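# Hang the long rail on two posts by its hooks

## Task

Get the long rail hanging from the two posts, with the hook at each of its ends pushed fully into the slot that carries a red mark. When finished, the posts must bear the rail's weight and only the posts and the robot may be in contact with it. The rail has to stay up unaided: if the robot is still touching it, taking the robot away must not make it roll or drop noticeably. A rail held in place only by the robot does not count.

## Robot and tools

Robot: two arms, left_arm and right_arm, each a six-joint arm with a parallel two-finger gripper and a wrist camera. All positions are in one scene frame: origin at the table centre, table top at z = +0.020 m, +z up. The arms face each other across the table; left_arm's base sits on the +y side at (-0.101, +0.498, +0.045) m, quat_wxyz (+0.812, 0, 0, -0.583); right_arm's base is at (-0.033, -0.555, +0.093) m, quat_wxyz (+0.759, 0, 0, +0.651). The names left and right do not refer to image sides. Each gripper's fingers point along its own +x and close along its y; the reported end_effector_position lies between the pads, 3 to 4 cm behind the tips, and gets less accurate at long reach.

execute_actions takes "actions", a list holding zero or one item, plus optional "pictures" (boolean, images on by default). An empty list just reports the state. An action item has "rows" (1 to 15 rows) and "steps" (at most 15, default 15); each control step lasts 1/30 s, one row per step, the final row reused if steps outnumber rows. An item with only "steps" (up to 300) is a wait: no new command, it returns after that many steps counted from the previous result, and the time spent composing the reply is included. A refused call moves nothing.

Each row is a single list of 14 numbers, each in [-1, 1], always covering both arms: left_arm's six joints (waist, shoulder, elbow, wrist pitch, wrist yaw, wrist roll) then its opening, then the same seven for right_arm. The six joint numbers are offsets, not poses: they are measured from the joint angles printed in the latest result that lists them (before any such result, and for a second call within one reply, from where the arm is when the action begins), never from the preceding row. So sending zeros pulls the arm back to those reference angles; it is not a pause. Scaling: 1.0 equals 0.9615 rad for waist, shoulder and elbow, 1.713 rad for wrist pitch, 1.767 for wrist yaw, 1.728 for wrist roll. Joint ranges in rad: waist -3.054 to 3.054, shoulder 0.000 to 3.142, elbow 0.000 to 2.356, wrist pitch -1.571 to 1.571, wrist yaw -1.571 to 1.571, wrist roll -3.142 to 3.142. Asking for more than 0.010 rad beyond a range end gets the call refused; actual ends may differ by 0.010 either way, and an overshooting request is clipped to the end, reported as "joint sent to its limit" (possibly about an earlier action still running). No such line does not prove more travel exists.

The opening number is absolute: +1 fully open (0.088 m pad gap), about -0.80 where empty fingers touch, nothing further below that down to -1. Full close needs at least about 0.5 s. To hold something, command roughly 0.07 below grip_measured; a smaller gap grips more softly. Readings may be off by about 1 mm per gripper and read up to 0.061 narrow when squeezing hard. Parts under about 3 mm thick get proportionally less force. Pad force tops out near 34 to 49 N.

Motion limits: each step the target stays within a lead of the measured angle (0.211 rad waist/shoulder/elbow, 0.213 wrist pitch, 0.267 wrist yaw, 0.228 wrist roll), and targets implying more than 70 mm of gripper travel from its measured spot are scaled back, so big moves take several calls. Friction may leave joints short, especially at long reach, and tiny turns may not happen; check the reported angles after moving. Between calls the arms keep heading to the last commanded row until they nearly stop or a step is HELD; only a new action restarts travel. The simulation runs on while replies are being written.

Result lines: the state line per arm gives gripper position (m), quat_wxyz and linear/angular velocities. Joint positions and Joint velocities list each arm's joints in column order (rad, rad/s) then pad gap (m, m/s). grip_measured is the opening on the command scale. HELD flags steps where a row was not fully sent; "joint command not followed" means the clearance check altered or blocked targets. Joint torques are total drive outputs with offsets and noise; External joint torques estimate outside load, including held weight and friction, or say "no reading". MOTOR HOT appears from 50 °C; at 95 °C an OVER-TEMPERATURE FAULT holds the arm, and if it does not cool within 30 to 60 s the arm and gripper go limp. A TORQUE FAULT (contact torque at a joint's load limit: waist 16.6, shoulder 20.6, elbow 20.5, wrist pitch 5.42, wrist yaw 5.4, wrist roll 5.07 N m, held weight included) freezes that arm for 10 s and drops the rest of the call.

zoom_image: "camera" (cam_high, cam_low, cam_left_wrist, cam_right_wrist, each 504x504) and "region" [x0, y0, x1, y1] in pixels from the top-left, no larger than 504 by 504; gives a closer view of that camera's latest image. read_manual: optional "section", only "licences", returns URDF licence text and moves nothing. finished_scene: "scene", the integer of the current scene; ends it for good and reports success, so call it only once the rail hangs on its own.

Avoid: dropping or slamming the rail, pushing hard, letting the arms collide or press on each other, and knocking anything off the table. Occasional brief tugs may hit a held part or nudge loose items, so grip firmly. Smooth, economical motion is preferred.

Each tool is called as name(argument=value, ...), one argument or row to a line, values as JSON.

## Session

execute_actions(
  actions=[],
)

Scene clock: 0.00 s of 5400.00 s.
left_arm: end_effector_position=(-0.1314, +0.0393, +0.1781) grip_measured=+0.998 end_effector_quat_wxyz=(-0.073, +0.412, -0.566, -0.710) end_effector_velocity=(-0.003, +0.002, -0.001) end_effector_angular_velocity=(+0.013, -0.003, +0.000) | right_arm: end_effector_position=(-0.0940, -0.3991, +0.2430) grip_measured=+1.000 end_effector_quat_wxyz=(+0.587, +0.345, +0.632, -0.369) end_effector_velocity=(+0.000, -0.002, +0.000) end_effector_angular_velocity=(-0.004, +0.006, +0.005)
Joint positions: left_arm=[-0.161  2.033  1.621 -0.8    0.776  2.624  0.088] | right_arm=[ 0.463  1.144  1.    -1.402 -0.067  2.943  0.088]
Joint velocities: left_arm=[-0.007 -0.002 -0.002 -0.007 -0.007 -0.007 -0.   ] | right_arm=[-0.002 -0.007 -0.002 -0.007 -0.007 -0.007  0.   ]
Joint torques (N m, as the arm reports them, + toward a larger angle): no reading
External joint torques (N m, as the arm's controller estimates them; a push from outside toward a larger angle lowers the number): no reading
Motor temperatures (°C, as the motors report them): left_arm=[23 31 27 25 23 22] | right_arm=[22 30 26 23 22 22]
Heat: left arm: hottest shoulder 31 °C (+0.0 °C/min); right arm: hottest shoulder 30 °C (+0.0 °C/min).

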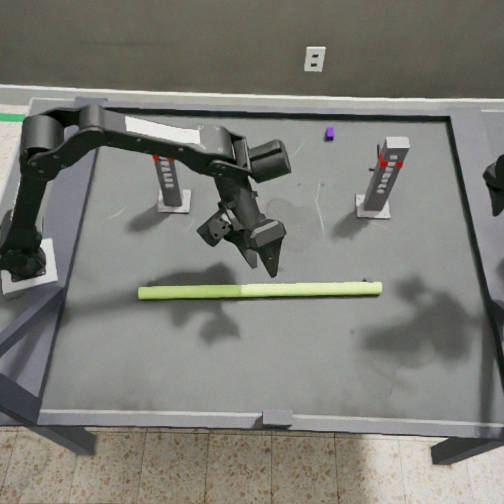

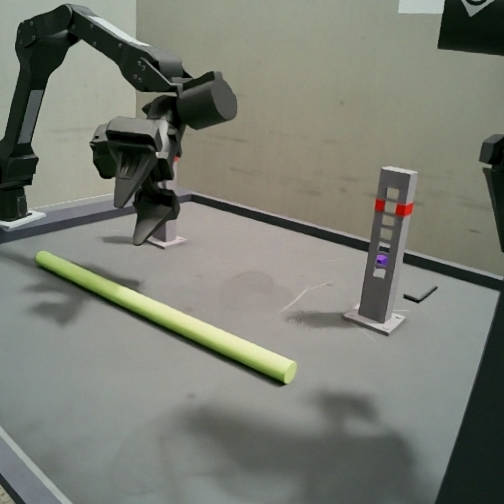

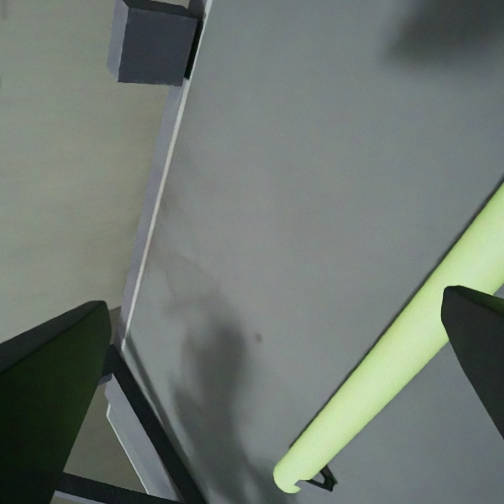

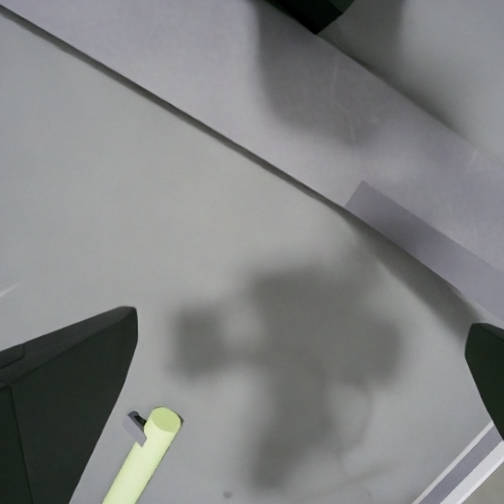

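zoom_image(
  camera="cam_right_wrist",
  region=[100,380,210,490],
)

zoom_image(
  camera="cam_high",
  region=[340,260,400,320],
)

zoom_image(
  camera="cam_high",
  region=[125,265,185,325],
)

zoom_image(
  camera="cam_high",
  region=[340,125,440,225],
)

zoom_image(
  camera="cam_high",
  region=[125,125,225,225],
)

zoom_image(
  camera="cam_left_wrist",
  region=[260,420,350,504],
)

zoom_image(
  camera="cam_low",
  region=[335,160,445,340],
)

Region (100, 380, 210, 490) of cam_right_wrist's 504x504 image, scaled by 4.582, with more detail than that image has.

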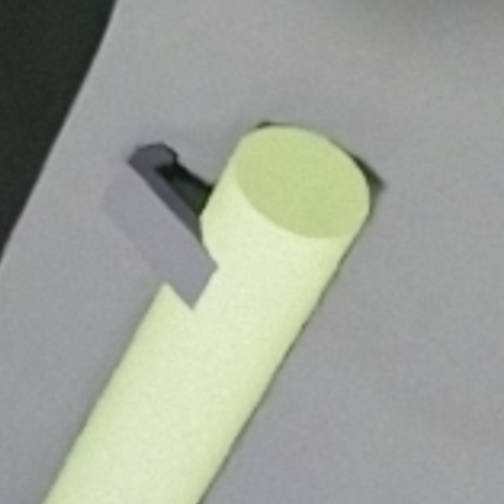

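Region (340, 260, 400, 320) of cam_high's 504x504 image, scaled by 8.400, with more detail than that image has.

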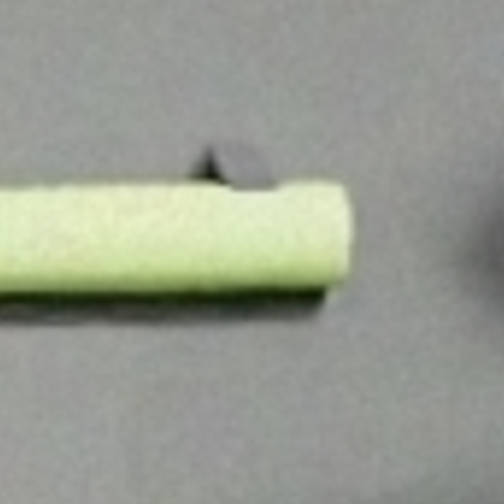

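Region (125, 265, 185, 325) of cam_high's 504x504 image, scaled by 8.400, with more detail than that image has.

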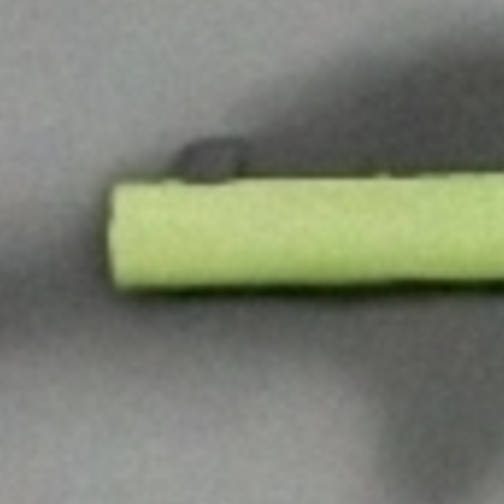

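Region (340, 125, 440, 225) of cam_high's 504x504 image, scaled by 5.040, with more detail than that image has.

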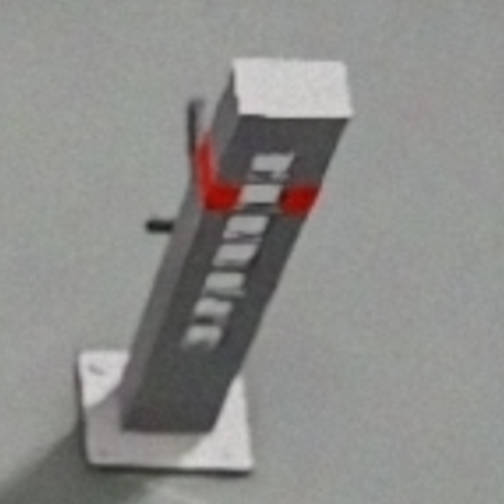

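Region (125, 125, 225, 225) of cam_high's 504x504 image, scaled by 5.040, with more detail than that image has.

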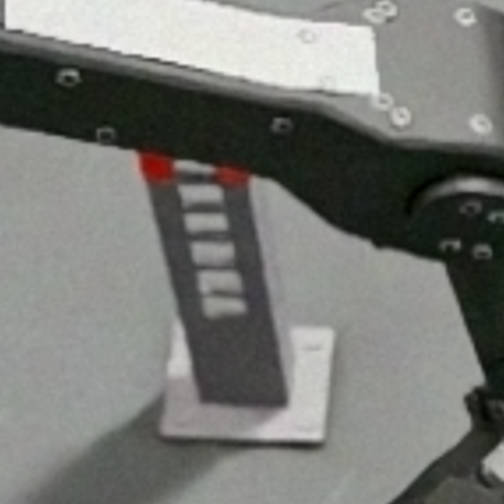

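Region (260, 420, 350, 504) of cam_left_wrist's 504x504 image, scaled by 5.600, with more detail than that image has; it fills the top 470 rows of this view, and the rest is white.

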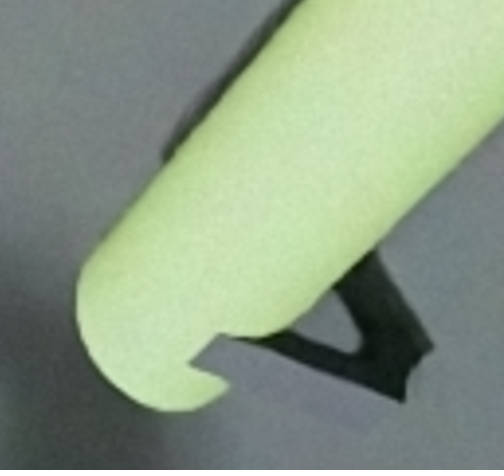

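Region (335, 160, 445, 340) of cam_low's 504x504 image, scaled by 2.800, with more detail than that image has.

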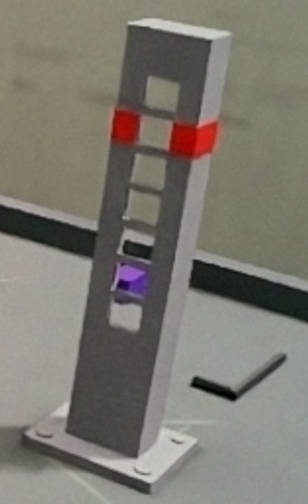

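execute_actions(
  actions=[
    {"rows":[[-0.01,-0.012,-0.015,0,-0.015,-0.03,1,0,0.03,0.017,0.012,0,-0.03,1],[-0.025,-0.03,-0.04,0,-0.04,-0.08,1,-0.005,0.08,0.045,0.03,0.005,-0.08,1],[-0.045,-0.055,-0.07,0,-0.07,-0.14,1,-0.01,0.145,0.08,0.055,0.01,-0.14,1],[-0.07,-0.085,-0.105,0,-0.1,-0.21,1,-0.017,0.215,0.12,0.08,0.014,-0.21,1],[-0.095,-0.115,-0.145,0,-0.135,-0.28,1,-0.023,0.29,0.165,0.11,0.018,-0.28,1],[-0.12,-0.145,-0.185,0.003,-0.17,-0.36,1,-0.03,0.365,0.21,0.14,0.023,-0.36,1],[-0.145,-0.175,-0.22,0.004,-0.205,-0.44,1,-0.035,0.44,0.255,0.17,0.028,-0.44,1],[-0.17,-0.205,-0.255,0.005,-0.24,-0.52,1,-0.04,0.515,0.295,0.195,0.033,-0.52,1],[-0.195,-0.235,-0.295,0.006,-0.275,-0.6,1,-0.046,0.59,0.34,0.225,0.038,-0.6,1],[-0.22,-0.265,-0.33,0.007,-0.31,-0.68,1,-0.052,0.665,0.38,0.25,0.043,-0.68,1],[-0.245,-0.295,-0.365,0.008,-0.345,-0.76,1,-0.058,0.74,0.425,0.28,0.048,-0.76,1],[-0.27,-0.325,-0.4,0.009,-0.38,-0.83,1,-0.064,0.815,0.465,0.31,0.053,-0.83,1],[-0.295,-0.35,-0.435,0.01,-0.415,-0.9,1,-0.07,0.89,0.505,0.335,0.057,-0.9,1],[-0.32,-0.375,-0.47,0.011,-0.445,-0.95,1,-0.076,0.96,0.545,0.365,0.061,-0.95,1],[-0.336,-0.4,-0.5,0.011,-0.472,-1,1,-0.08,1,0.585,0.387,0.065,-1,1]],"steps":15},
  ],
  pictures=false,
)

execute_actions(
  actions=[
    {"steps":20},
  ],
  pictures=false,
)

Scene clock: 46.63 s of 5400.00 s.
left_arm: end_effector_position=(-0.1544, +0.1256, +0.1408) grip_measured=+0.998 end_effector_quat_wxyz=(-0.058, +0.642, -0.282, -0.710) end_effector_velocity=(+0.012, +0.249, -0.039) end_effector_angular_velocity=(+0.240, -1.140, +1.204) | right_arm: end_effector_position=(-0.1242, -0.2138, +0.2515) grip_measured=+1.000 end_effector_quat_wxyz=(+0.612, +0.293, +0.729, -0.088) end_effector_velocity=(-0.039, +0.460, +0.065) end_effector_angular_velocity=(+1.083, -0.268, +0.803)
Joint positions: left_arm=[-0.411  1.75   1.267 -0.787  0.144  1.956  0.088] | right_arm=[ 0.416  1.605  1.355 -0.985  0.008  2.388  0.088]
Joint velocities: left_arm=[-0.667 -0.808 -0.955  0.022 -1.619 -1.473 -0.   ] | right_arm=[-0.149  0.955  0.965  0.974  0.198 -1.077  0.   ]
Joint torques (N m, as the arm reports them, + toward a larger angle): left_arm=[ 0.3  -9.99  4.39  0.49  0.04 -0.15] | right_arm=[-0.14 -5.82  5.87  0.61  0.09 -0.17]
External joint torques (N m, as the arm's controller estimates them; a push from outside toward a larger angle lowers the number): left_arm=[-0.28 -2.81 -1.51 -0.28 -0.06 -0.12] | right_arm=[-0.09  0.28  0.02 -0.14  0.04 -0.16]
Motor temperatures (°C, as the motors report them): left_arm=[23 39 31 25 24 22] | right_arm=[22 30 29 23 22 22]
Heat: left arm: hottest shoulder 39 °C (+10.3 °C/min); right arm: hottest shoulder 30 °C (+0.0 °C/min).
Steps of this call (steps 1 to 90: nothing new was sent; then 43.13 s passed at rest; steps 91 to 105: all 15 steps of this action). Readings (joint positions):
91: left_arm=[-0.161 2.033 1.621 -0.800 0.775 2.618] | right_arm=[0.463 1.145 1.000 -1.402 -0.067 2.938]
92: left_arm=[-0.162 2.032 1.620 -0.800 0.764 2.595] | right_arm=[0.463 1.152 1.003 -1.400 -0.067 2.918]
94: left_arm=[-0.172 2.019 1.599 -0.797 0.712 2.503] | right_arm=[0.462 1.199 1.027 -1.366 -0.062 2.827]
98: left_arm=[-0.239 1.945 1.494 -0.797 0.538 2.305] | right_arm=[0.446 1.371 1.138 -1.223 -0.039 2.645]
105: the state above

Scene clock: 47.30 s of 5400.00 s.
left_arm: end_effector_position=(-0.1464, +0.1541, +0.1353) grip_measured=+0.999 end_effector_quat_wxyz=(+0.249, +0.666, +0.052, -0.701) end_effector_velocity=(+0.002, -0.001, +0.001) end_effector_angular_velocity=(-0.019, +0.192, +0.728) | right_arm: end_effector_position=(-0.1332, -0.1123, +0.1400) grip_measured=+1.000 end_effector_quat_wxyz=(+0.699, -0.022, +0.679, +0.224) end_effector_velocity=(-0.003, +0.021, +0.019) end_effector_angular_velocity=(+0.110, -0.400, +1.435)
Joint positions: left_arm=[-0.481  1.661  1.153 -0.783 -0.054  0.991  0.088] | right_arm=[ 0.389  2.094  1.55  -0.742  0.045  1.447  0.088]
Joint velocities: left_arm=[-0.002 -0.002 -0.002  0.007 -0.022 -0.755  0.   ] | right_arm=[-0.007 -0.002  0.056  0.022 -0.007 -1.502  0.   ]
Joint torques (N m, as the arm reports them, + toward a larger angle): left_arm=[-0.28 -9.77  4.57  0.49 -0.09 -0.12] | right_arm=[-0.23 -9.37  5.15  0.48  0.17 -0.17]
External joint torques (N m, as the arm's controller estimates them; a push from outside toward a larger angle lowers the number): left_arm=[-0.26 -3.03 -1.49 -0.32 -0.1  -0.09] | right_arm=[-0.18 -0.45 -0.21 -0.15  0.08 -0.16]
Motor temperatures (°C, as the motors report them): left_arm=[23 38 31 26 24 22] | right_arm=[22 30 29 23 22 22]
Heat: left arm: hottest shoulder 38 °C (+8.9 °C/min); right arm: hottest shoulder 30 °C (+0.0 °C/min).
Steps of this call (steps 1 to 20: the robot went on to your last target). Readings (joint positions):
1: left_arm=[-0.431 1.726 1.238 -0.787 0.095 1.907] | right_arm=[0.411 1.638 1.387 -0.951 0.015 2.351]
2: left_arm=[-0.447 1.707 1.215 -0.787 0.060 1.857] | right_arm=[0.407 1.672 1.419 -0.914 0.020 2.312]
4: left_arm=[-0.466 1.685 1.187 -0.787 0.012 1.757] | right_arm=[0.399 1.746 1.477 -0.842 0.030 2.221]
8: left_arm=[-0.475 1.670 1.163 -0.784 -0.033 1.557] | right_arm=[0.391 1.904 1.538 -0.773 0.040 2.032]
20: the state above

execute_actions(
  actions=[
    {"rows":[[0,0.003,-0.015,0.004,0,-0.06,1,0,0.02,0,0.004,0,-0.08,1],[0,0.006,-0.022,0.009,0,-0.12,1,0,0.026,-0.004,0.008,0,-0.14,1],[-0.002,0.01,-0.03,0.014,0,-0.18,1,-0.002,0.032,-0.008,0.012,0,-0.2,1],[-0.003,0.014,-0.038,0.02,-0.002,-0.24,1,-0.003,0.038,-0.013,0.017,0,-0.26,1],[-0.004,0.018,-0.046,0.026,-0.003,-0.3,1,-0.004,0.043,-0.018,0.022,0.002,-0.32,1],[-0.005,0.022,-0.054,0.032,-0.004,-0.36,1,-0.005,0.048,-0.023,0.027,0.002,-0.38,1],[-0.006,0.026,-0.062,0.038,-0.004,-0.42,1,-0.005,0.053,-0.028,0.032,0.002,-0.44,1],[-0.006,0.03,-0.07,0.044,-0.004,-0.48,1,-0.005,0.058,-0.033,0.037,0.002,-0.5,1],[-0.006,0.034,-0.078,0.05,-0.004,-0.54,1,-0.005,0.063,-0.038,0.042,0.002,-0.56,1],[-0.006,0.038,-0.086,0.056,-0.004,-0.59,1,-0.005,0.068,-0.043,0.047,0.002,-0.62,1],[-0.006,0.042,-0.094,0.062,-0.004,-0.63,1,-0.005,0.072,-0.048,0.052,0.002,-0.67,1],[-0.006,0.046,-0.102,0.068,-0.004,-0.66,1,-0.005,0.076,-0.052,0.056,0.002,-0.7,1],[-0.006,0.049,-0.109,0.073,-0.004,-0.68,1,-0.005,0.079,-0.056,0.059,0.002,-0.725,1],[-0.006,0.051,-0.114,0.076,-0.004,-0.696,1,-0.005,0.082,-0.058,0.062,0.002,-0.742,1]],"steps":15},
  ],
  pictures=false,
)

execute_actions(
  actions=[
    {"steps":18},
  ],
)

Scene clock: 52.77 s of 5400.00 s.
left_arm: end_effector_position=(-0.1465, +0.1563, +0.1086) grip_measured=+0.999 end_effector_quat_wxyz=(+0.473, +0.533, +0.302, -0.634) end_effector_velocity=(+0.003, +0.029, -0.077) end_effector_angular_velocity=(+0.115, +0.384, +1.423) | right_arm: end_effector_position=(-0.1327, -0.1101, +0.1075) grip_measured=+1.000 end_effector_quat_wxyz=(+0.632, -0.303, +0.536, +0.471) end_effector_velocity=(+0.003, -0.014, -0.070) end_effector_angular_velocity=(-0.059, -0.412, +1.417)
Joint positions: left_arm=[-0.483  1.688  1.072 -0.678 -0.058  0.249  0.088] | right_arm=[ 0.388  2.155  1.512 -0.657  0.046  0.63   0.088]
Joint velocities: left_arm=[-0.007  0.1   -0.178  0.139 -0.007 -1.487  0.   ] | right_arm=[-0.002  0.11  -0.1    0.125 -0.007 -1.473  0.   ]
Joint torques (N m, as the arm reports them, + toward a larger angle): left_arm=[-0.24 -6.51  4.53  0.53 -0.11 -0.08] | right_arm=[-0.17 -9.8   3.35  0.66  0.12 -0.18]
External joint torques (N m, as the arm's controller estimates them; a push from outside toward a larger angle lowers the number): left_arm=[-0.2   0.56 -1.57 -0.32 -0.08 -0.08] | right_arm=[-0.17  0.16 -2.39 -0.12  0.07 -0.17]
Motor temperatures (°C, as the motors report them): left_arm=[23 38 30 26 24 22] | right_arm=[22 31 29 23 22 22]
Heat: left arm: hottest shoulder 38 °C (+8.0 °C/min); right arm: hottest shoulder 31 °C (+1.1 °C/min).
Steps of this call (steps 1 to 30: the robot went on to your last target; steps 31 to 90: nothing new was sent; then 1.97 s passed at rest; steps 91 to 105: all 15 steps of this action). Readings (joint positions):
91: left_arm=[-0.481 1.661 1.152 -0.783 -0.055 0.897] | right_arm=[0.389 2.096 1.552 -0.742 0.045 1.227]
92: left_arm=[-0.481 1.661 1.151 -0.781 -0.055 0.882] | right_arm=[0.389 2.097 1.552 -0.740 0.045 1.235]
94: left_arm=[-0.481 1.661 1.145 -0.771 -0.055 0.796] | right_arm=[0.389 2.103 1.552 -0.733 0.045 1.174]
98: left_arm=[-0.481 1.663 1.122 -0.741 -0.056 0.596] | right_arm=[0.389 2.122 1.544 -0.707 0.045 0.976]
105: the state above

Scene clock: 53.37 s of 5400.00 s.
left_arm: end_effector_position=(-0.1463, +0.1571, +0.1023) grip_measured=+0.999 end_effector_quat_wxyz=(+0.580, +0.414, +0.437, -0.549) end_effector_velocity=(+0.001, +0.007, -0.003) end_effector_angular_velocity=(+0.025, +0.003, +0.049) | right_arm: end_effector_position=(-0.1326, -0.1099, +0.1021) grip_measured=+1.000 end_effector_quat_wxyz=(+0.548, -0.437, +0.416, +0.579) end_effector_velocity=(+0.003, -0.004, +0.001) end_effector_angular_velocity=(-0.014, -0.025, +0.045)
Joint positions: left_arm=[-0.483  1.696  1.054 -0.655 -0.058 -0.203  0.088] | right_arm=[ 0.387  2.163  1.503 -0.639  0.046  0.175  0.088]
Joint velocities: left_arm=[-0.002 -0.002 -0.007 -0.022 -0.007 -0.051 -0.   ] | right_arm=[-0.002 -0.007 -0.002 -0.022  0.007 -0.051  0.   ]
Joint torques (N m, as the arm reports them, + toward a larger angle): left_arm=[-0.18 -6.31  4.32  0.49 -0.12 -0.09] | right_arm=[-0.25 -9.52  3.09  0.62  0.1  -0.16]
External joint torques (N m, as the arm's controller estimates them; a push from outside toward a larger angle lowers the number): left_arm=[-0.18  0.45 -1.43 -0.29 -0.05 -0.1 ] | right_arm=[-0.23  0.1  -2.46 -0.14  0.07 -0.16]
Motor temperatures (°C, as the motors report them): left_arm=[23 38 30 26 24 22] | right_arm=[22 31 29 23 22 22]
Heat: left arm: hottest shoulder 38 °C (+7.9 °C/min); right arm: hottest shoulder 31 °C (+1.1 °C/min).
Steps of this call (steps 1 to 18: the robot went on to your last target). Readings (joint positions):
1: left_arm=[-0.483 1.691 1.067 -0.673 -0.058 0.199] | right_arm=[0.388 2.158 1.509 -0.653 0.046 0.581]
2: left_arm=[-0.483 1.694 1.062 -0.670 -0.058 0.149] | right_arm=[0.388 2.161 1.507 -0.650 0.046 0.531]
4: left_arm=[-0.483 1.696 1.058 -0.664 -0.058 0.049] | right_arm=[0.388 2.163 1.505 -0.646 0.046 0.433]
8: left_arm=[-0.483 1.696 1.056 -0.657 -0.058 -0.116] | right_arm=[0.387 2.163 1.504 -0.641 0.046 0.264]
18: the state above

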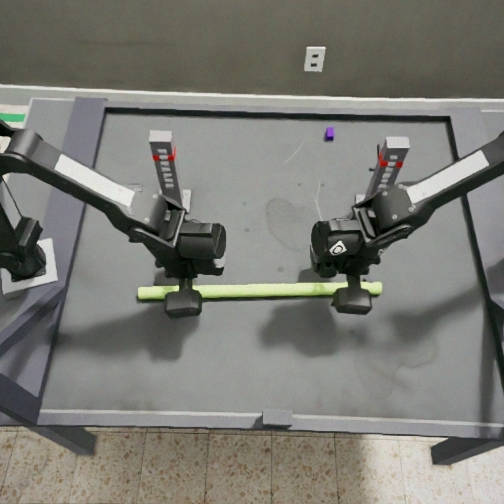

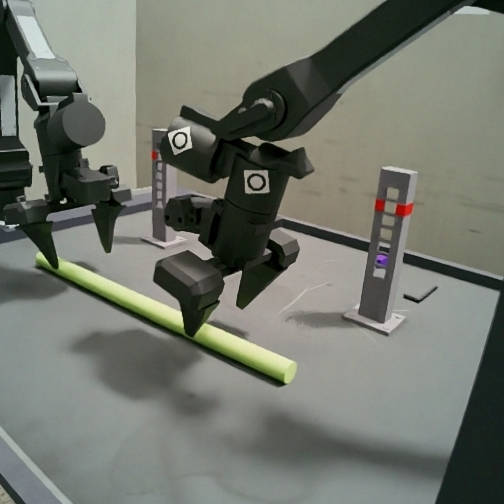

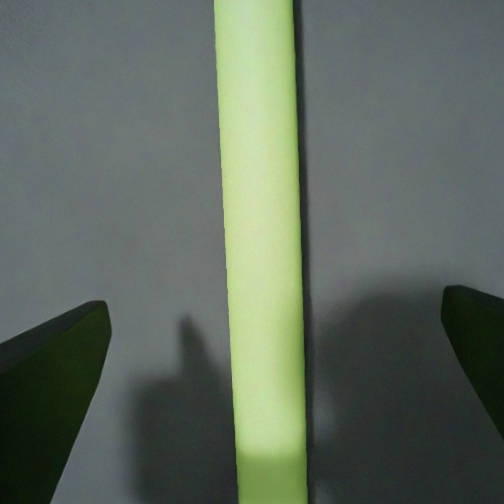

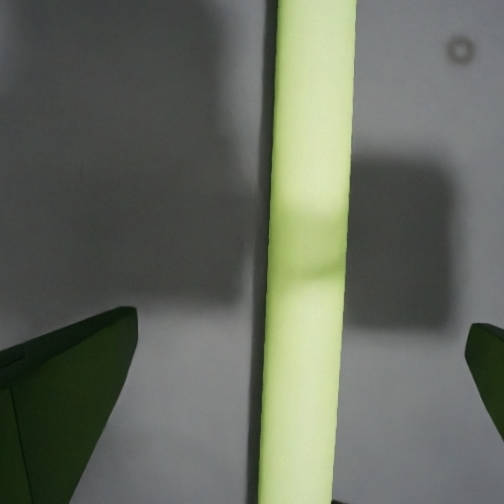

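execute_actions(
  actions=[
    {"rows":[[0,0.016,-0.014,0.005,0,-0.003,0.9,0,0.012,-0.011,0.004,0,-0.003,0.9],[0,0.021,-0.019,0.01,0,-0.005,0.8,0,0.017,-0.015,0.008,0,-0.005,0.8],[0,0.027,-0.026,0.016,0,-0.005,0.75,0,0.023,-0.019,0.013,0,-0.005,0.75],[0,0.034,-0.034,0.023,0,-0.005,0.7,0,0.03,-0.024,0.019,0,-0.005,0.7],[0,0.041,-0.042,0.031,0,-0.005,0.65,0,0.037,-0.03,0.026,0,-0.005,0.65],[0,0.048,-0.05,0.039,0,-0.005,0.6,0,0.044,-0.035,0.033,0,-0.005,0.6],[0,0.055,-0.058,0.047,0,-0.005,0.55,0,0.051,-0.04,0.039,0,-0.005,0.55],[0,0.062,-0.066,0.055,0,-0.005,0.5,0,0.057,-0.045,0.045,0,-0.005,0.5],[0,0.068,-0.073,0.061,0,-0.005,0.5,0,0.063,-0.05,0.051,0,-0.005,0.5],[0,0.073,-0.079,0.067,0,-0.005,0.5,0,0.068,-0.054,0.056,0,-0.005,0.5],[0,0.077,-0.083,0.071,0,-0.005,0.5,0,0.072,-0.057,0.059,0,-0.005,0.5]],"steps":15},
  ],
  pictures=false,
)

execute_actions(
  actions=[
    {"steps":8},
  ],
)

Scene clock: 62.73 s of 5400.00 s.
left_arm: end_effector_position=(-0.1459, +0.1591, +0.0717) grip_measured=+0.529 end_effector_quat_wxyz=(+0.579, +0.417, +0.442, -0.544) end_effector_velocity=(+0.001, +0.004, -0.025) end_effector_angular_velocity=(+0.006, -0.002, +0.021) | right_arm: end_effector_position=(-0.1320, -0.1124, +0.0693) grip_measured=+0.528 end_effector_quat_wxyz=(+0.544, -0.444, +0.418, +0.577) end_effector_velocity=(+0.004, -0.006, -0.035) end_effector_angular_velocity=(-0.024, -0.015, +0.003)
Joint positions: left_arm=[-0.483  1.753  0.99  -0.549 -0.058 -0.21   0.065] | right_arm=[ 0.387  2.221  1.459 -0.553  0.046  0.169  0.065]
Joint velocities: left_arm=[-0.002  0.042 -0.061  0.095 -0.007 -0.022 -0.01 ] | right_arm=[-0.002  0.061 -0.046  0.081  0.007 -0.007 -0.01 ]
Joint torques (N m, as the arm reports them, + toward a larger angle): left_arm=[ 0.03 -6.79  4.42  0.54 -0.04 -0.11] | right_arm=[  0.01 -10.43   3.35   0.66   0.01  -0.08]
External joint torques (N m, as the arm's controller estimates them; a push from outside toward a larger angle lowers the number): left_arm=[ 0.03  0.47 -1.46 -0.33  0.02 -0.11] | right_arm=[ 0.02 -0.17 -2.34 -0.17 -0.02 -0.09]
Motor temperatures (°C, as the motors report them): left_arm=[23 37 30 26 24 22] | right_arm=[22 33 29 23 22 22]
Heat: left arm: hottest shoulder 37 °C (+6.0 °C/min); right arm: hottest shoulder 33 °C (+3.0 °C/min).
Steps of this call (steps 1 to 30: the robot went on to your last target; steps 31 to 90: nothing new was sent; then 5.87 s passed at rest; steps 91 to 105: all 15 steps of this action). Readings (joint positions):
91: left_arm=[-0.483 1.696 1.054 -0.654 -0.058 -0.209] | right_arm=[0.387 2.163 1.503 -0.639 0.046 0.169]
92: left_arm=[-0.483 1.696 1.053 -0.652 -0.058 -0.209] | right_arm=[0.387 2.164 1.502 -0.637 0.046 0.169]
94: left_arm=[-0.483 1.700 1.049 -0.640 -0.058 -0.209] | right_arm=[0.387 2.167 1.499 -0.628 0.046 0.169]
98: left_arm=[-0.483 1.719 1.027 -0.603 -0.058 -0.210] | right_arm=[0.387 2.184 1.485 -0.597 0.046 0.169]
105: the state above

Scene clock: 63.00 s of 5400.00 s.
left_arm: end_effector_position=(-0.1461, +0.1579, +0.0709) grip_measured=+0.506 end_effector_quat_wxyz=(+0.580, +0.415, +0.440, -0.546) end_effector_velocity=(+0.001, +0.007, -0.006) end_effector_angular_velocity=(+0.025, -0.009, +0.007) | right_arm: end_effector_position=(-0.1322, -0.1113, +0.0684) grip_measured=+0.505 end_effector_quat_wxyz=(+0.545, -0.442, +0.417, +0.578) end_effector_velocity=(-0.001, -0.004, -0.002) end_effector_angular_velocity=(-0.017, +0.016, +0.010)
Joint positions: left_arm=[-0.483  1.755  0.987 -0.537 -0.058 -0.21   0.064] | right_arm=[ 0.387  2.223  1.456 -0.543  0.046  0.169  0.064]
Joint velocities: left_arm=[-0.002  0.002 -0.017 -0.007 -0.007 -0.007 -0.001] | right_arm=[-0.002 -0.002 -0.007 -0.007 -0.022 -0.007 -0.001]
Joint torques (N m, as the arm reports them, + toward a larger angle): left_arm=[ 0.04 -6.37  4.07  0.51 -0.04 -0.1 ] | right_arm=[ 0.02 -9.53  2.8   0.63  0.02 -0.08]
External joint torques (N m, as the arm's controller estimates them; a push from outside toward a larger angle lowers the number): left_arm=[ 0.04  0.56 -1.46 -0.29  0.02 -0.1 ] | right_arm=[ 0.01  0.08 -2.43 -0.11 -0.01 -0.09]
Motor temperatures (°C, as the motors report them): left_arm=[23 37 30 26 24 22] | right_arm=[22 33 29 23 22 22]
Heat: left arm: hottest shoulder 37 °C (+6.0 °C/min); right arm: hottest shoulder 33 °C (+3.0 °C/min).
Steps of this call (steps 1 to 8: the robot went on to your last target). Readings (joint positions):
1: left_arm=[-0.483 1.754 0.988 -0.546 -0.058 -0.210] | right_arm=[0.387 2.223 1.457 -0.550 0.046 0.169]
2: left_arm=[-0.483 1.754 0.987 -0.543 -0.058 -0.210] | right_arm=[0.387 2.223 1.457 -0.548 0.046 0.169]
4: left_arm=[-0.483 1.754 0.987 -0.540 -0.058 -0.210] | right_arm=[0.387 2.223 1.456 -0.545 0.046 0.169]
8: the state above

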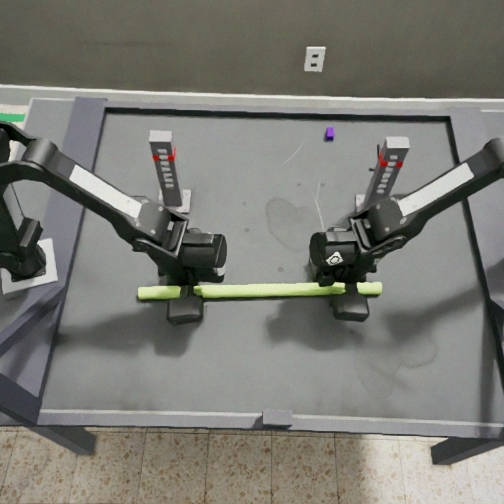

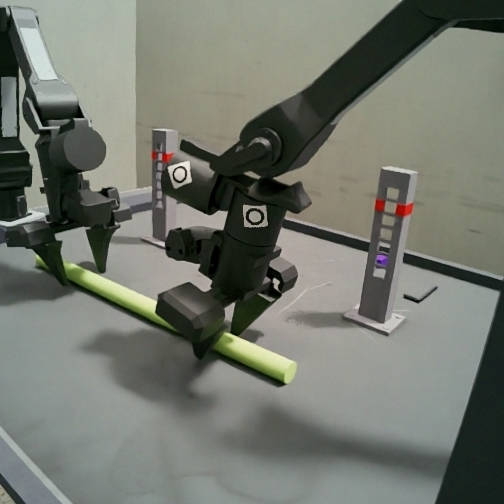

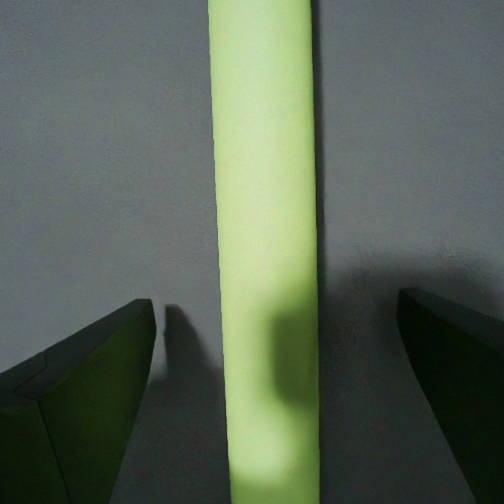

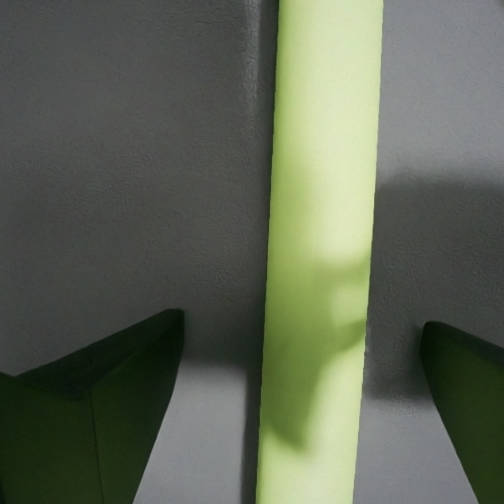

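zoom_image(
  camera="cam_low",
  region=[170,290,270,390],
)

zoom_image(
  camera="cam_low",
  region=[30,230,120,310],
)

Region (170, 290, 270, 390) of cam_low's 504x504 image, scaled by 5.040, with more detail than that image has.

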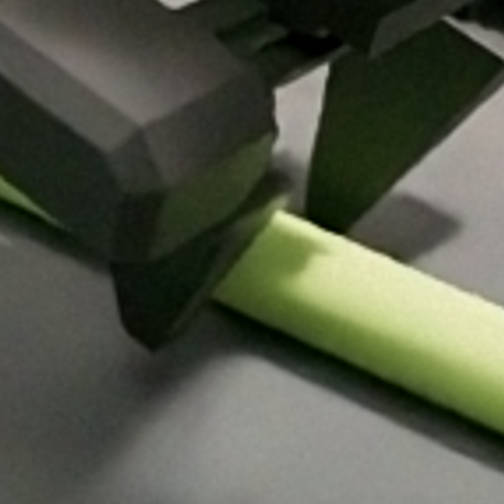

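Region (30, 230, 120, 310) of cam_low's 504x504 image, scaled by 5.600, with more detail than that image has.

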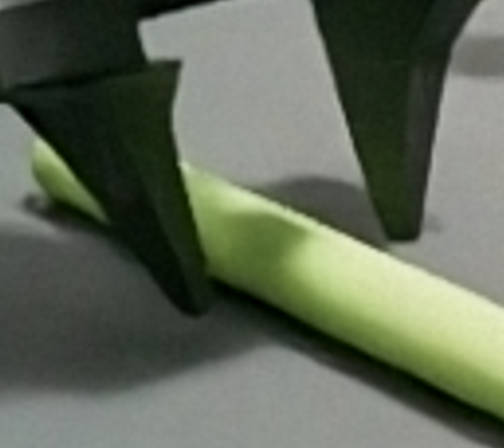

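execute_actions(
  actions=[
    {"rows":[[0.004,0.017,-0.016,0.003,0,0,0.4,-0.004,0.011,-0.01,0.002,0,0,0.4],[0.006,0.019,-0.019,0.006,0,0.001,0.35,-0.006,0.013,-0.012,0.004,0,-0.002,0.35],[0.007,0.021,-0.022,0.009,0,0.002,0.3,-0.008,0.015,-0.014,0.006,0,-0.004,0.3],[0.008,0.023,-0.025,0.012,0,0.003,0.3,-0.01,0.017,-0.015,0.009,0,-0.005,0.3],[0.008,0.025,-0.028,0.015,0,0.003,0.3,-0.012,0.018,-0.017,0.011,0,-0.006,0.3],[0.008,0.027,-0.031,0.018,0,0.003,0.3,-0.012,0.019,-0.018,0.012,0,-0.006,0.3],[0.008,0.029,-0.034,0.02,0,0.003,0.3,-0.012,0.02,-0.019,0.013,0,-0.006,0.3]],"steps":14},
  ],
)

Scene clock: 74.40 s of 5400.00 s.
left_arm: end_effector_position=(-0.1443, +0.1597, +0.0625) grip_measured=+0.310 end_effector_quat_wxyz=(+0.580, +0.416, +0.441, -0.544) end_effector_velocity=(+0.002, +0.001, -0.002) end_effector_angular_velocity=(+0.001, -0.005, +0.011) | right_arm: end_effector_position=(-0.1284, -0.1108, +0.0633) grip_measured=+0.309 end_effector_quat_wxyz=(+0.546, -0.442, +0.416, +0.577) end_effector_velocity=(-0.001, -0.004, -0.006) end_effector_angular_velocity=(-0.013, -0.002, +0.026)
Joint positions: left_arm=[-0.479  1.768  0.965 -0.507 -0.058 -0.207  0.054] | right_arm=[ 0.379  2.232  1.447 -0.524  0.046  0.163  0.054]
Joint velocities: left_arm=[ 0.002  0.002 -0.007  0.007 -0.007 -0.007 -0.003] | right_arm=[ 0.002  0.007 -0.012  0.007 -0.007 -0.022 -0.002]
Joint torques (N m, as the arm reports them, + toward a larger angle): left_arm=[ 0.26 -6.39  4.13  0.5  -0.03  0.03] | right_arm=[-0.23 -9.34  2.93  0.57  0.02 -0.16]
External joint torques (N m, as the arm's controller estimates them; a push from outside toward a larger angle lowers the number): left_arm=[ 0.26  0.55 -1.27 -0.27  0.03  0.03] | right_arm=[-0.36  0.09 -2.11 -0.13  0.   -0.16]
Motor temperatures (°C, as the motors report them): left_arm=[23 36 30 26 24 22] | right_arm=[22 35 29 24 22 22]
Heat: left arm: hottest shoulder 36 °C (+2.0 °C/min); right arm: hottest shoulder 35 °C (+5.1 °C/min).
Steps of this call (steps 1 to 30: the robot went on to your last target; steps 31 to 90: nothing new was sent; then 7.93 s passed at rest; steps 91 to 104: all 14 steps of this action). Readings (joint positions):
91: left_arm=[-0.483 1.755 0.985 -0.536 -0.058 -0.210] | right_arm=[0.387 2.223 1.456 -0.542 0.046 0.169]
92: left_arm=[-0.483 1.755 0.984 -0.534 -0.058 -0.210] | right_arm=[0.387 2.224 1.456 -0.541 0.046 0.169]
94: left_arm=[-0.482 1.757 0.981 -0.529 -0.058 -0.210] | right_arm=[0.386 2.224 1.454 -0.539 0.046 0.169]
98: left_arm=[-0.480 1.763 0.972 -0.515 -0.058 -0.208] | right_arm=[0.381 2.229 1.450 -0.530 0.046 0.165]
104: the state above

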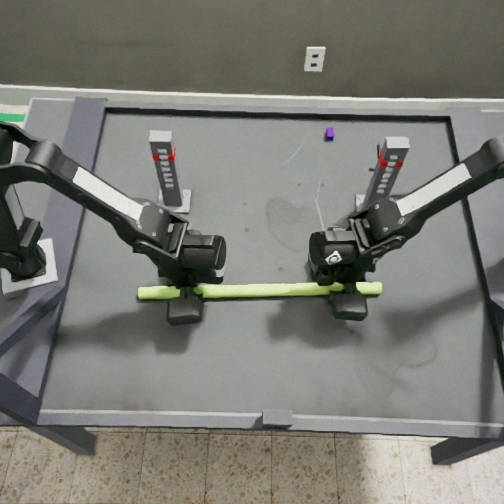

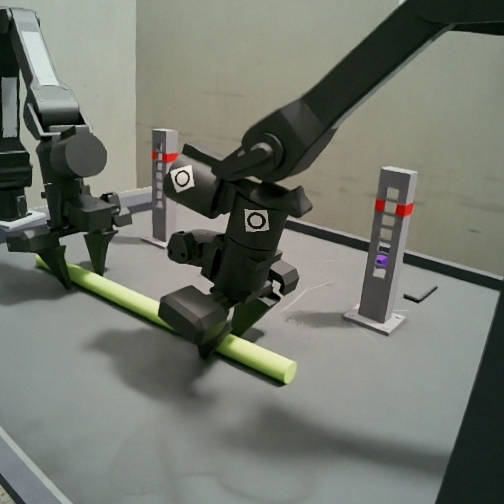

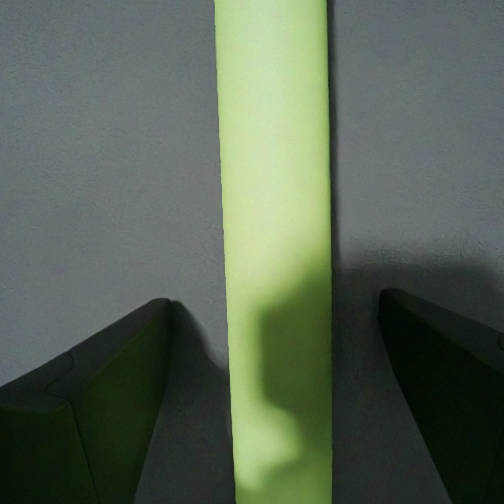

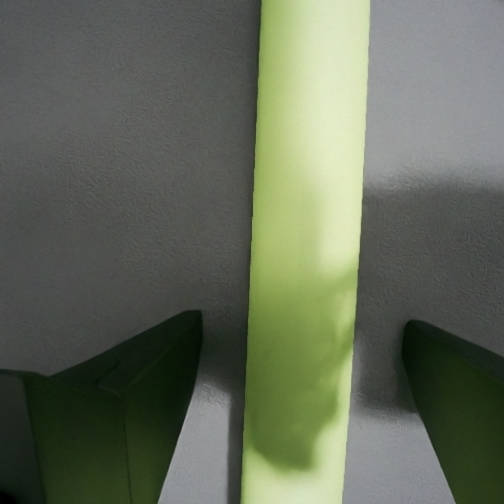

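execute_actions(
  actions=[
    {"rows":[[0,0,0,0,0,0,0.22,0,0,0,0,0,0,0.22],[0,0,0,0,0,0,0.14,0,0,0,0,0,0,0.14],[0,0,0,0,0,0,0.06,0,0,0,0,0,0,0.06],[0,0,0,0,0,0,-0.02,0,0,0,0,0,0,-0.02],[0,0,0,0,0,0,-0.1,0,0,0,0,0,0,-0.1],[0,0,0,0,0,0,-0.16,0,0,0,0,0,0,-0.16],[0,0,0,0,0,0,-0.21,0,0,0,0,0,0,-0.21],[0,0,0,0,0,0,-0.25,0,0,0,0,0,0,-0.25],[0,0,0,0,0,0,-0.28,0,0,0,0,0,0,-0.28],[0,0,0,0,0,0,-0.31,0,0,0,0,0,0,-0.31],[0,0,0,0,0,0,-0.34,0,0,0,0,0,0,-0.34],[0,0,0,0,0,0,-0.37,0,0,0,0,0,0,-0.37],[0,0,0,0,0,0,-0.4,0,0,0,0,0,0,-0.4],[0,0,0,0,0,0,-0.42,0,0,0,0,0,0,-0.41]],"steps":15},
  ],
  pictures=false,
)

execute_actions(
  actions=[
    {"steps":10},
  ],
)

zoom_image(
  camera="cam_low",
  region=[170,290,270,390],
)

zoom_image(
  camera="cam_low",
  region=[30,230,120,310],
)

Scene clock: 84.30 s of 5400.00 s.
left_arm: end_effector_position=(-0.1443, +0.1596, +0.0624) grip_measured=-0.325 end_effector_quat_wxyz=(+0.580, +0.416, +0.441, -0.544) end_effector_velocity=(+0.002, +0.008, -0.002) end_effector_angular_velocity=(+0.035, -0.015, -0.008) | right_arm: end_effector_position=(-0.1291, -0.1110, +0.0631) grip_measured=-0.319 end_effector_quat_wxyz=(+0.545, -0.442, +0.416, +0.578) end_effector_velocity=(+0.000, -0.001, -0.001) end_effector_angular_velocity=(-0.009, +0.003, +0.007)
Joint positions: left_arm=[-0.479  1.768  0.964 -0.506 -0.058 -0.207  0.023] | right_arm=[ 0.38   2.232  1.447 -0.524  0.045  0.163  0.023]
Joint velocities: left_arm=[-0.002 -0.002 -0.002 -0.037 -0.007  0.007 -0.028] | right_arm=[-0.002  0.002  0.002 -0.007 -0.007 -0.007 -0.013]
Joint torques (N m, as the arm reports them, + toward a larger angle): left_arm=[-0.04 -8.24  5.04  0.28 -0.05 -0.04] | right_arm=[ -0.13 -10.79   3.75   0.41   0.09   0.01]
External joint torques (N m, as the arm's controller estimates them; a push from outside toward a larger angle lowers the number): left_arm=[-0.08 -1.29 -0.4  -0.52  0.02 -0.05] | right_arm=[-0.15 -1.16 -1.47 -0.35  0.07  0.01]
Motor temperatures (°C, as the motors report them): left_arm=[23 35 30 26 24 22] | right_arm=[22 36 29 24 22 22]
Heat: left arm: hottest shoulder 35 °C (-1.0 °C/min); right arm: hottest shoulder 36 °C (+6.1 °C/min).
Steps of this call (steps 1 to 15: the robot went on to your last target; steps 16 to 90: nothing new was sent; then 6.40 s passed at rest; steps 91 to 105: all 15 steps of this action). Readings (joint positions):
91: left_arm=[-0.479 1.768 0.964 -0.505 -0.058 -0.207] | right_arm=[0.378 2.232 1.447 -0.523 0.046 0.163]
92: left_arm=[-0.479 1.768 0.964 -0.505 -0.058 -0.207] | right_arm=[0.378 2.232 1.447 -0.523 0.046 0.163]
94: left_arm=[-0.479 1.768 0.964 -0.505 -0.058 -0.207] | right_arm=[0.378 2.232 1.447 -0.523 0.046 0.163]
98: left_arm=[-0.479 1.768 0.964 -0.505 -0.058 -0.207] | right_arm=[0.378 2.232 1.447 -0.523 0.046 0.163]
105: the state above

Scene clock: 84.63 s of 5400.00 s.
left_arm: end_effector_position=(-0.1443, +0.1598, +0.0623) grip_measured=-0.337 end_effector_quat_wxyz=(+0.580, +0.416, +0.441, -0.544) end_effector_velocity=(+0.004, -0.002, +0.001) end_effector_angular_velocity=(-0.013, -0.032, +0.014) | right_arm: end_effector_position=(-0.1291, -0.1111, +0.0631) grip_measured=-0.320 end_effector_quat_wxyz=(+0.545, -0.442, +0.417, +0.578) end_effector_velocity=(+0.000, -0.002, -0.000) end_effector_angular_velocity=(-0.009, +0.003, +0.007)
Joint positions: left_arm=[-0.479  1.768  0.964 -0.506 -0.058 -0.207  0.023] | right_arm=[ 0.38   2.232  1.447 -0.524  0.045  0.163  0.023]
Joint velocities: left_arm=[-0.002 -0.002 -0.002  0.007 -0.037 -0.007 -0.   ] | right_arm=[-0.002 -0.002 -0.002 -0.007 -0.007 -0.007 -0.   ]
Joint torques (N m, as the arm reports them, + toward a larger angle): left_arm=[ 0.03 -8.26  5.08  0.31 -0.05 -0.04] | right_arm=[ -0.1  -10.69   3.77   0.44   0.06   0.01]
External joint torques (N m, as the arm's controller estimates them; a push from outside toward a larger angle lowers the number): left_arm=[-0.03 -1.34 -0.35 -0.48  0.03 -0.04] | right_arm=[-0.1  -1.   -1.47 -0.32  0.03  0.  ]
Motor temperatures (°C, as the motors report them): left_arm=[23 35 30 26 24 22] | right_arm=[22 37 29 24 22 22]
Heat: left arm: hottest shoulder 35 °C (-1.0 °C/min); right arm: hottest shoulder 37 °C (+7.0 °C/min).
Steps of this call (steps 1 to 10: the robot went on to your last target). Readings (joint positions):
1: left_arm=[-0.479 1.768 0.964 -0.506 -0.058 -0.207] | right_arm=[0.380 2.232 1.447 -0.524 0.045 0.163]
2: left_arm=[-0.479 1.768 0.964 -0.506 -0.058 -0.207] | right_arm=[0.380 2.232 1.447 -0.524 0.045 0.163]
4: left_arm=[-0.479 1.768 0.964 -0.506 -0.058 -0.207] | right_arm=[0.380 2.232 1.447 -0.524 0.045 0.163]
8: left_arm=[-0.479 1.768 0.964 -0.506 -0.058 -0.207] | right_arm=[0.380 2.232 1.447 -0.524 0.045 0.163]
10: the state above

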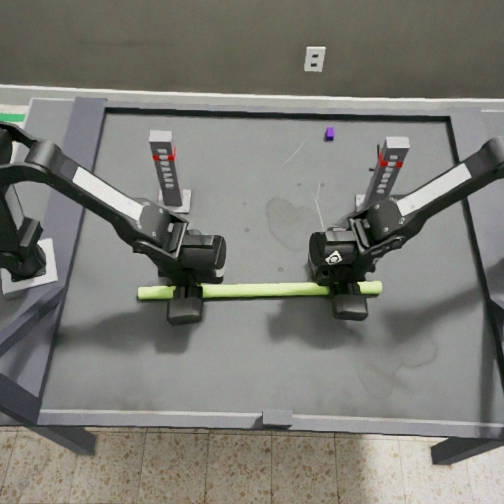

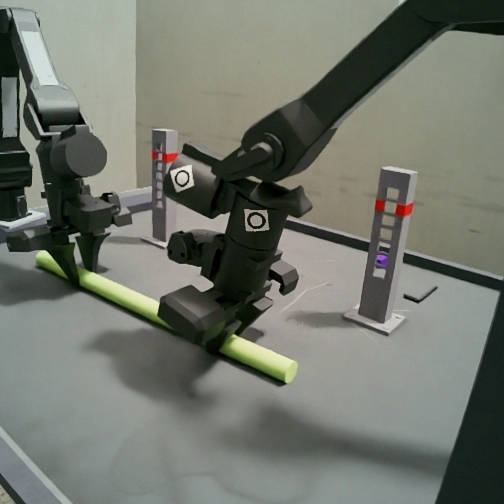

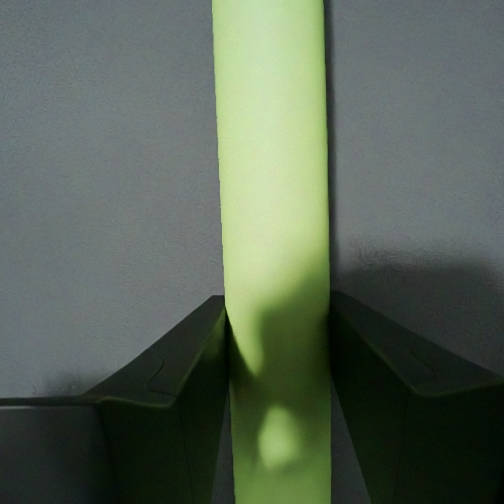

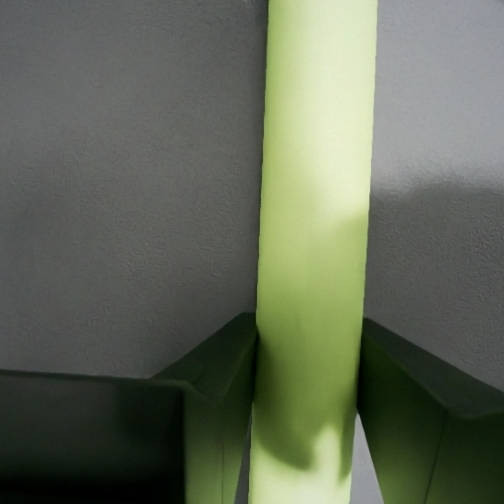

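Region (170, 290, 270, 390) of cam_low's 504x504 image, scaled by 5.040, with more detail than that image has.

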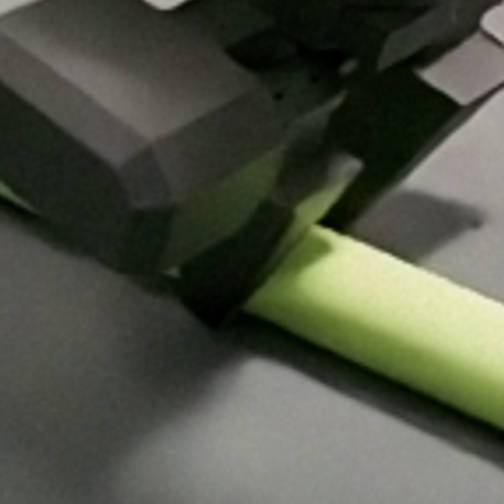

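Region (30, 230, 120, 310) of cam_low's 504x504 image, scaled by 5.600, with more detail than that image has.

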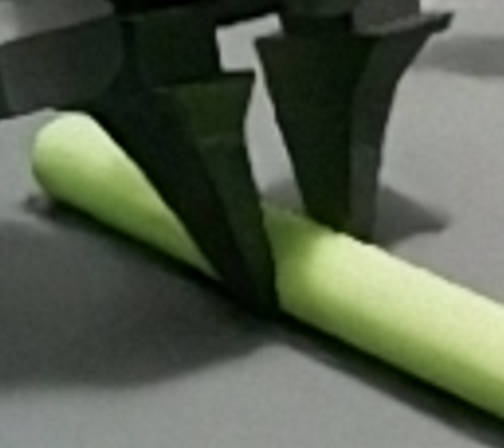

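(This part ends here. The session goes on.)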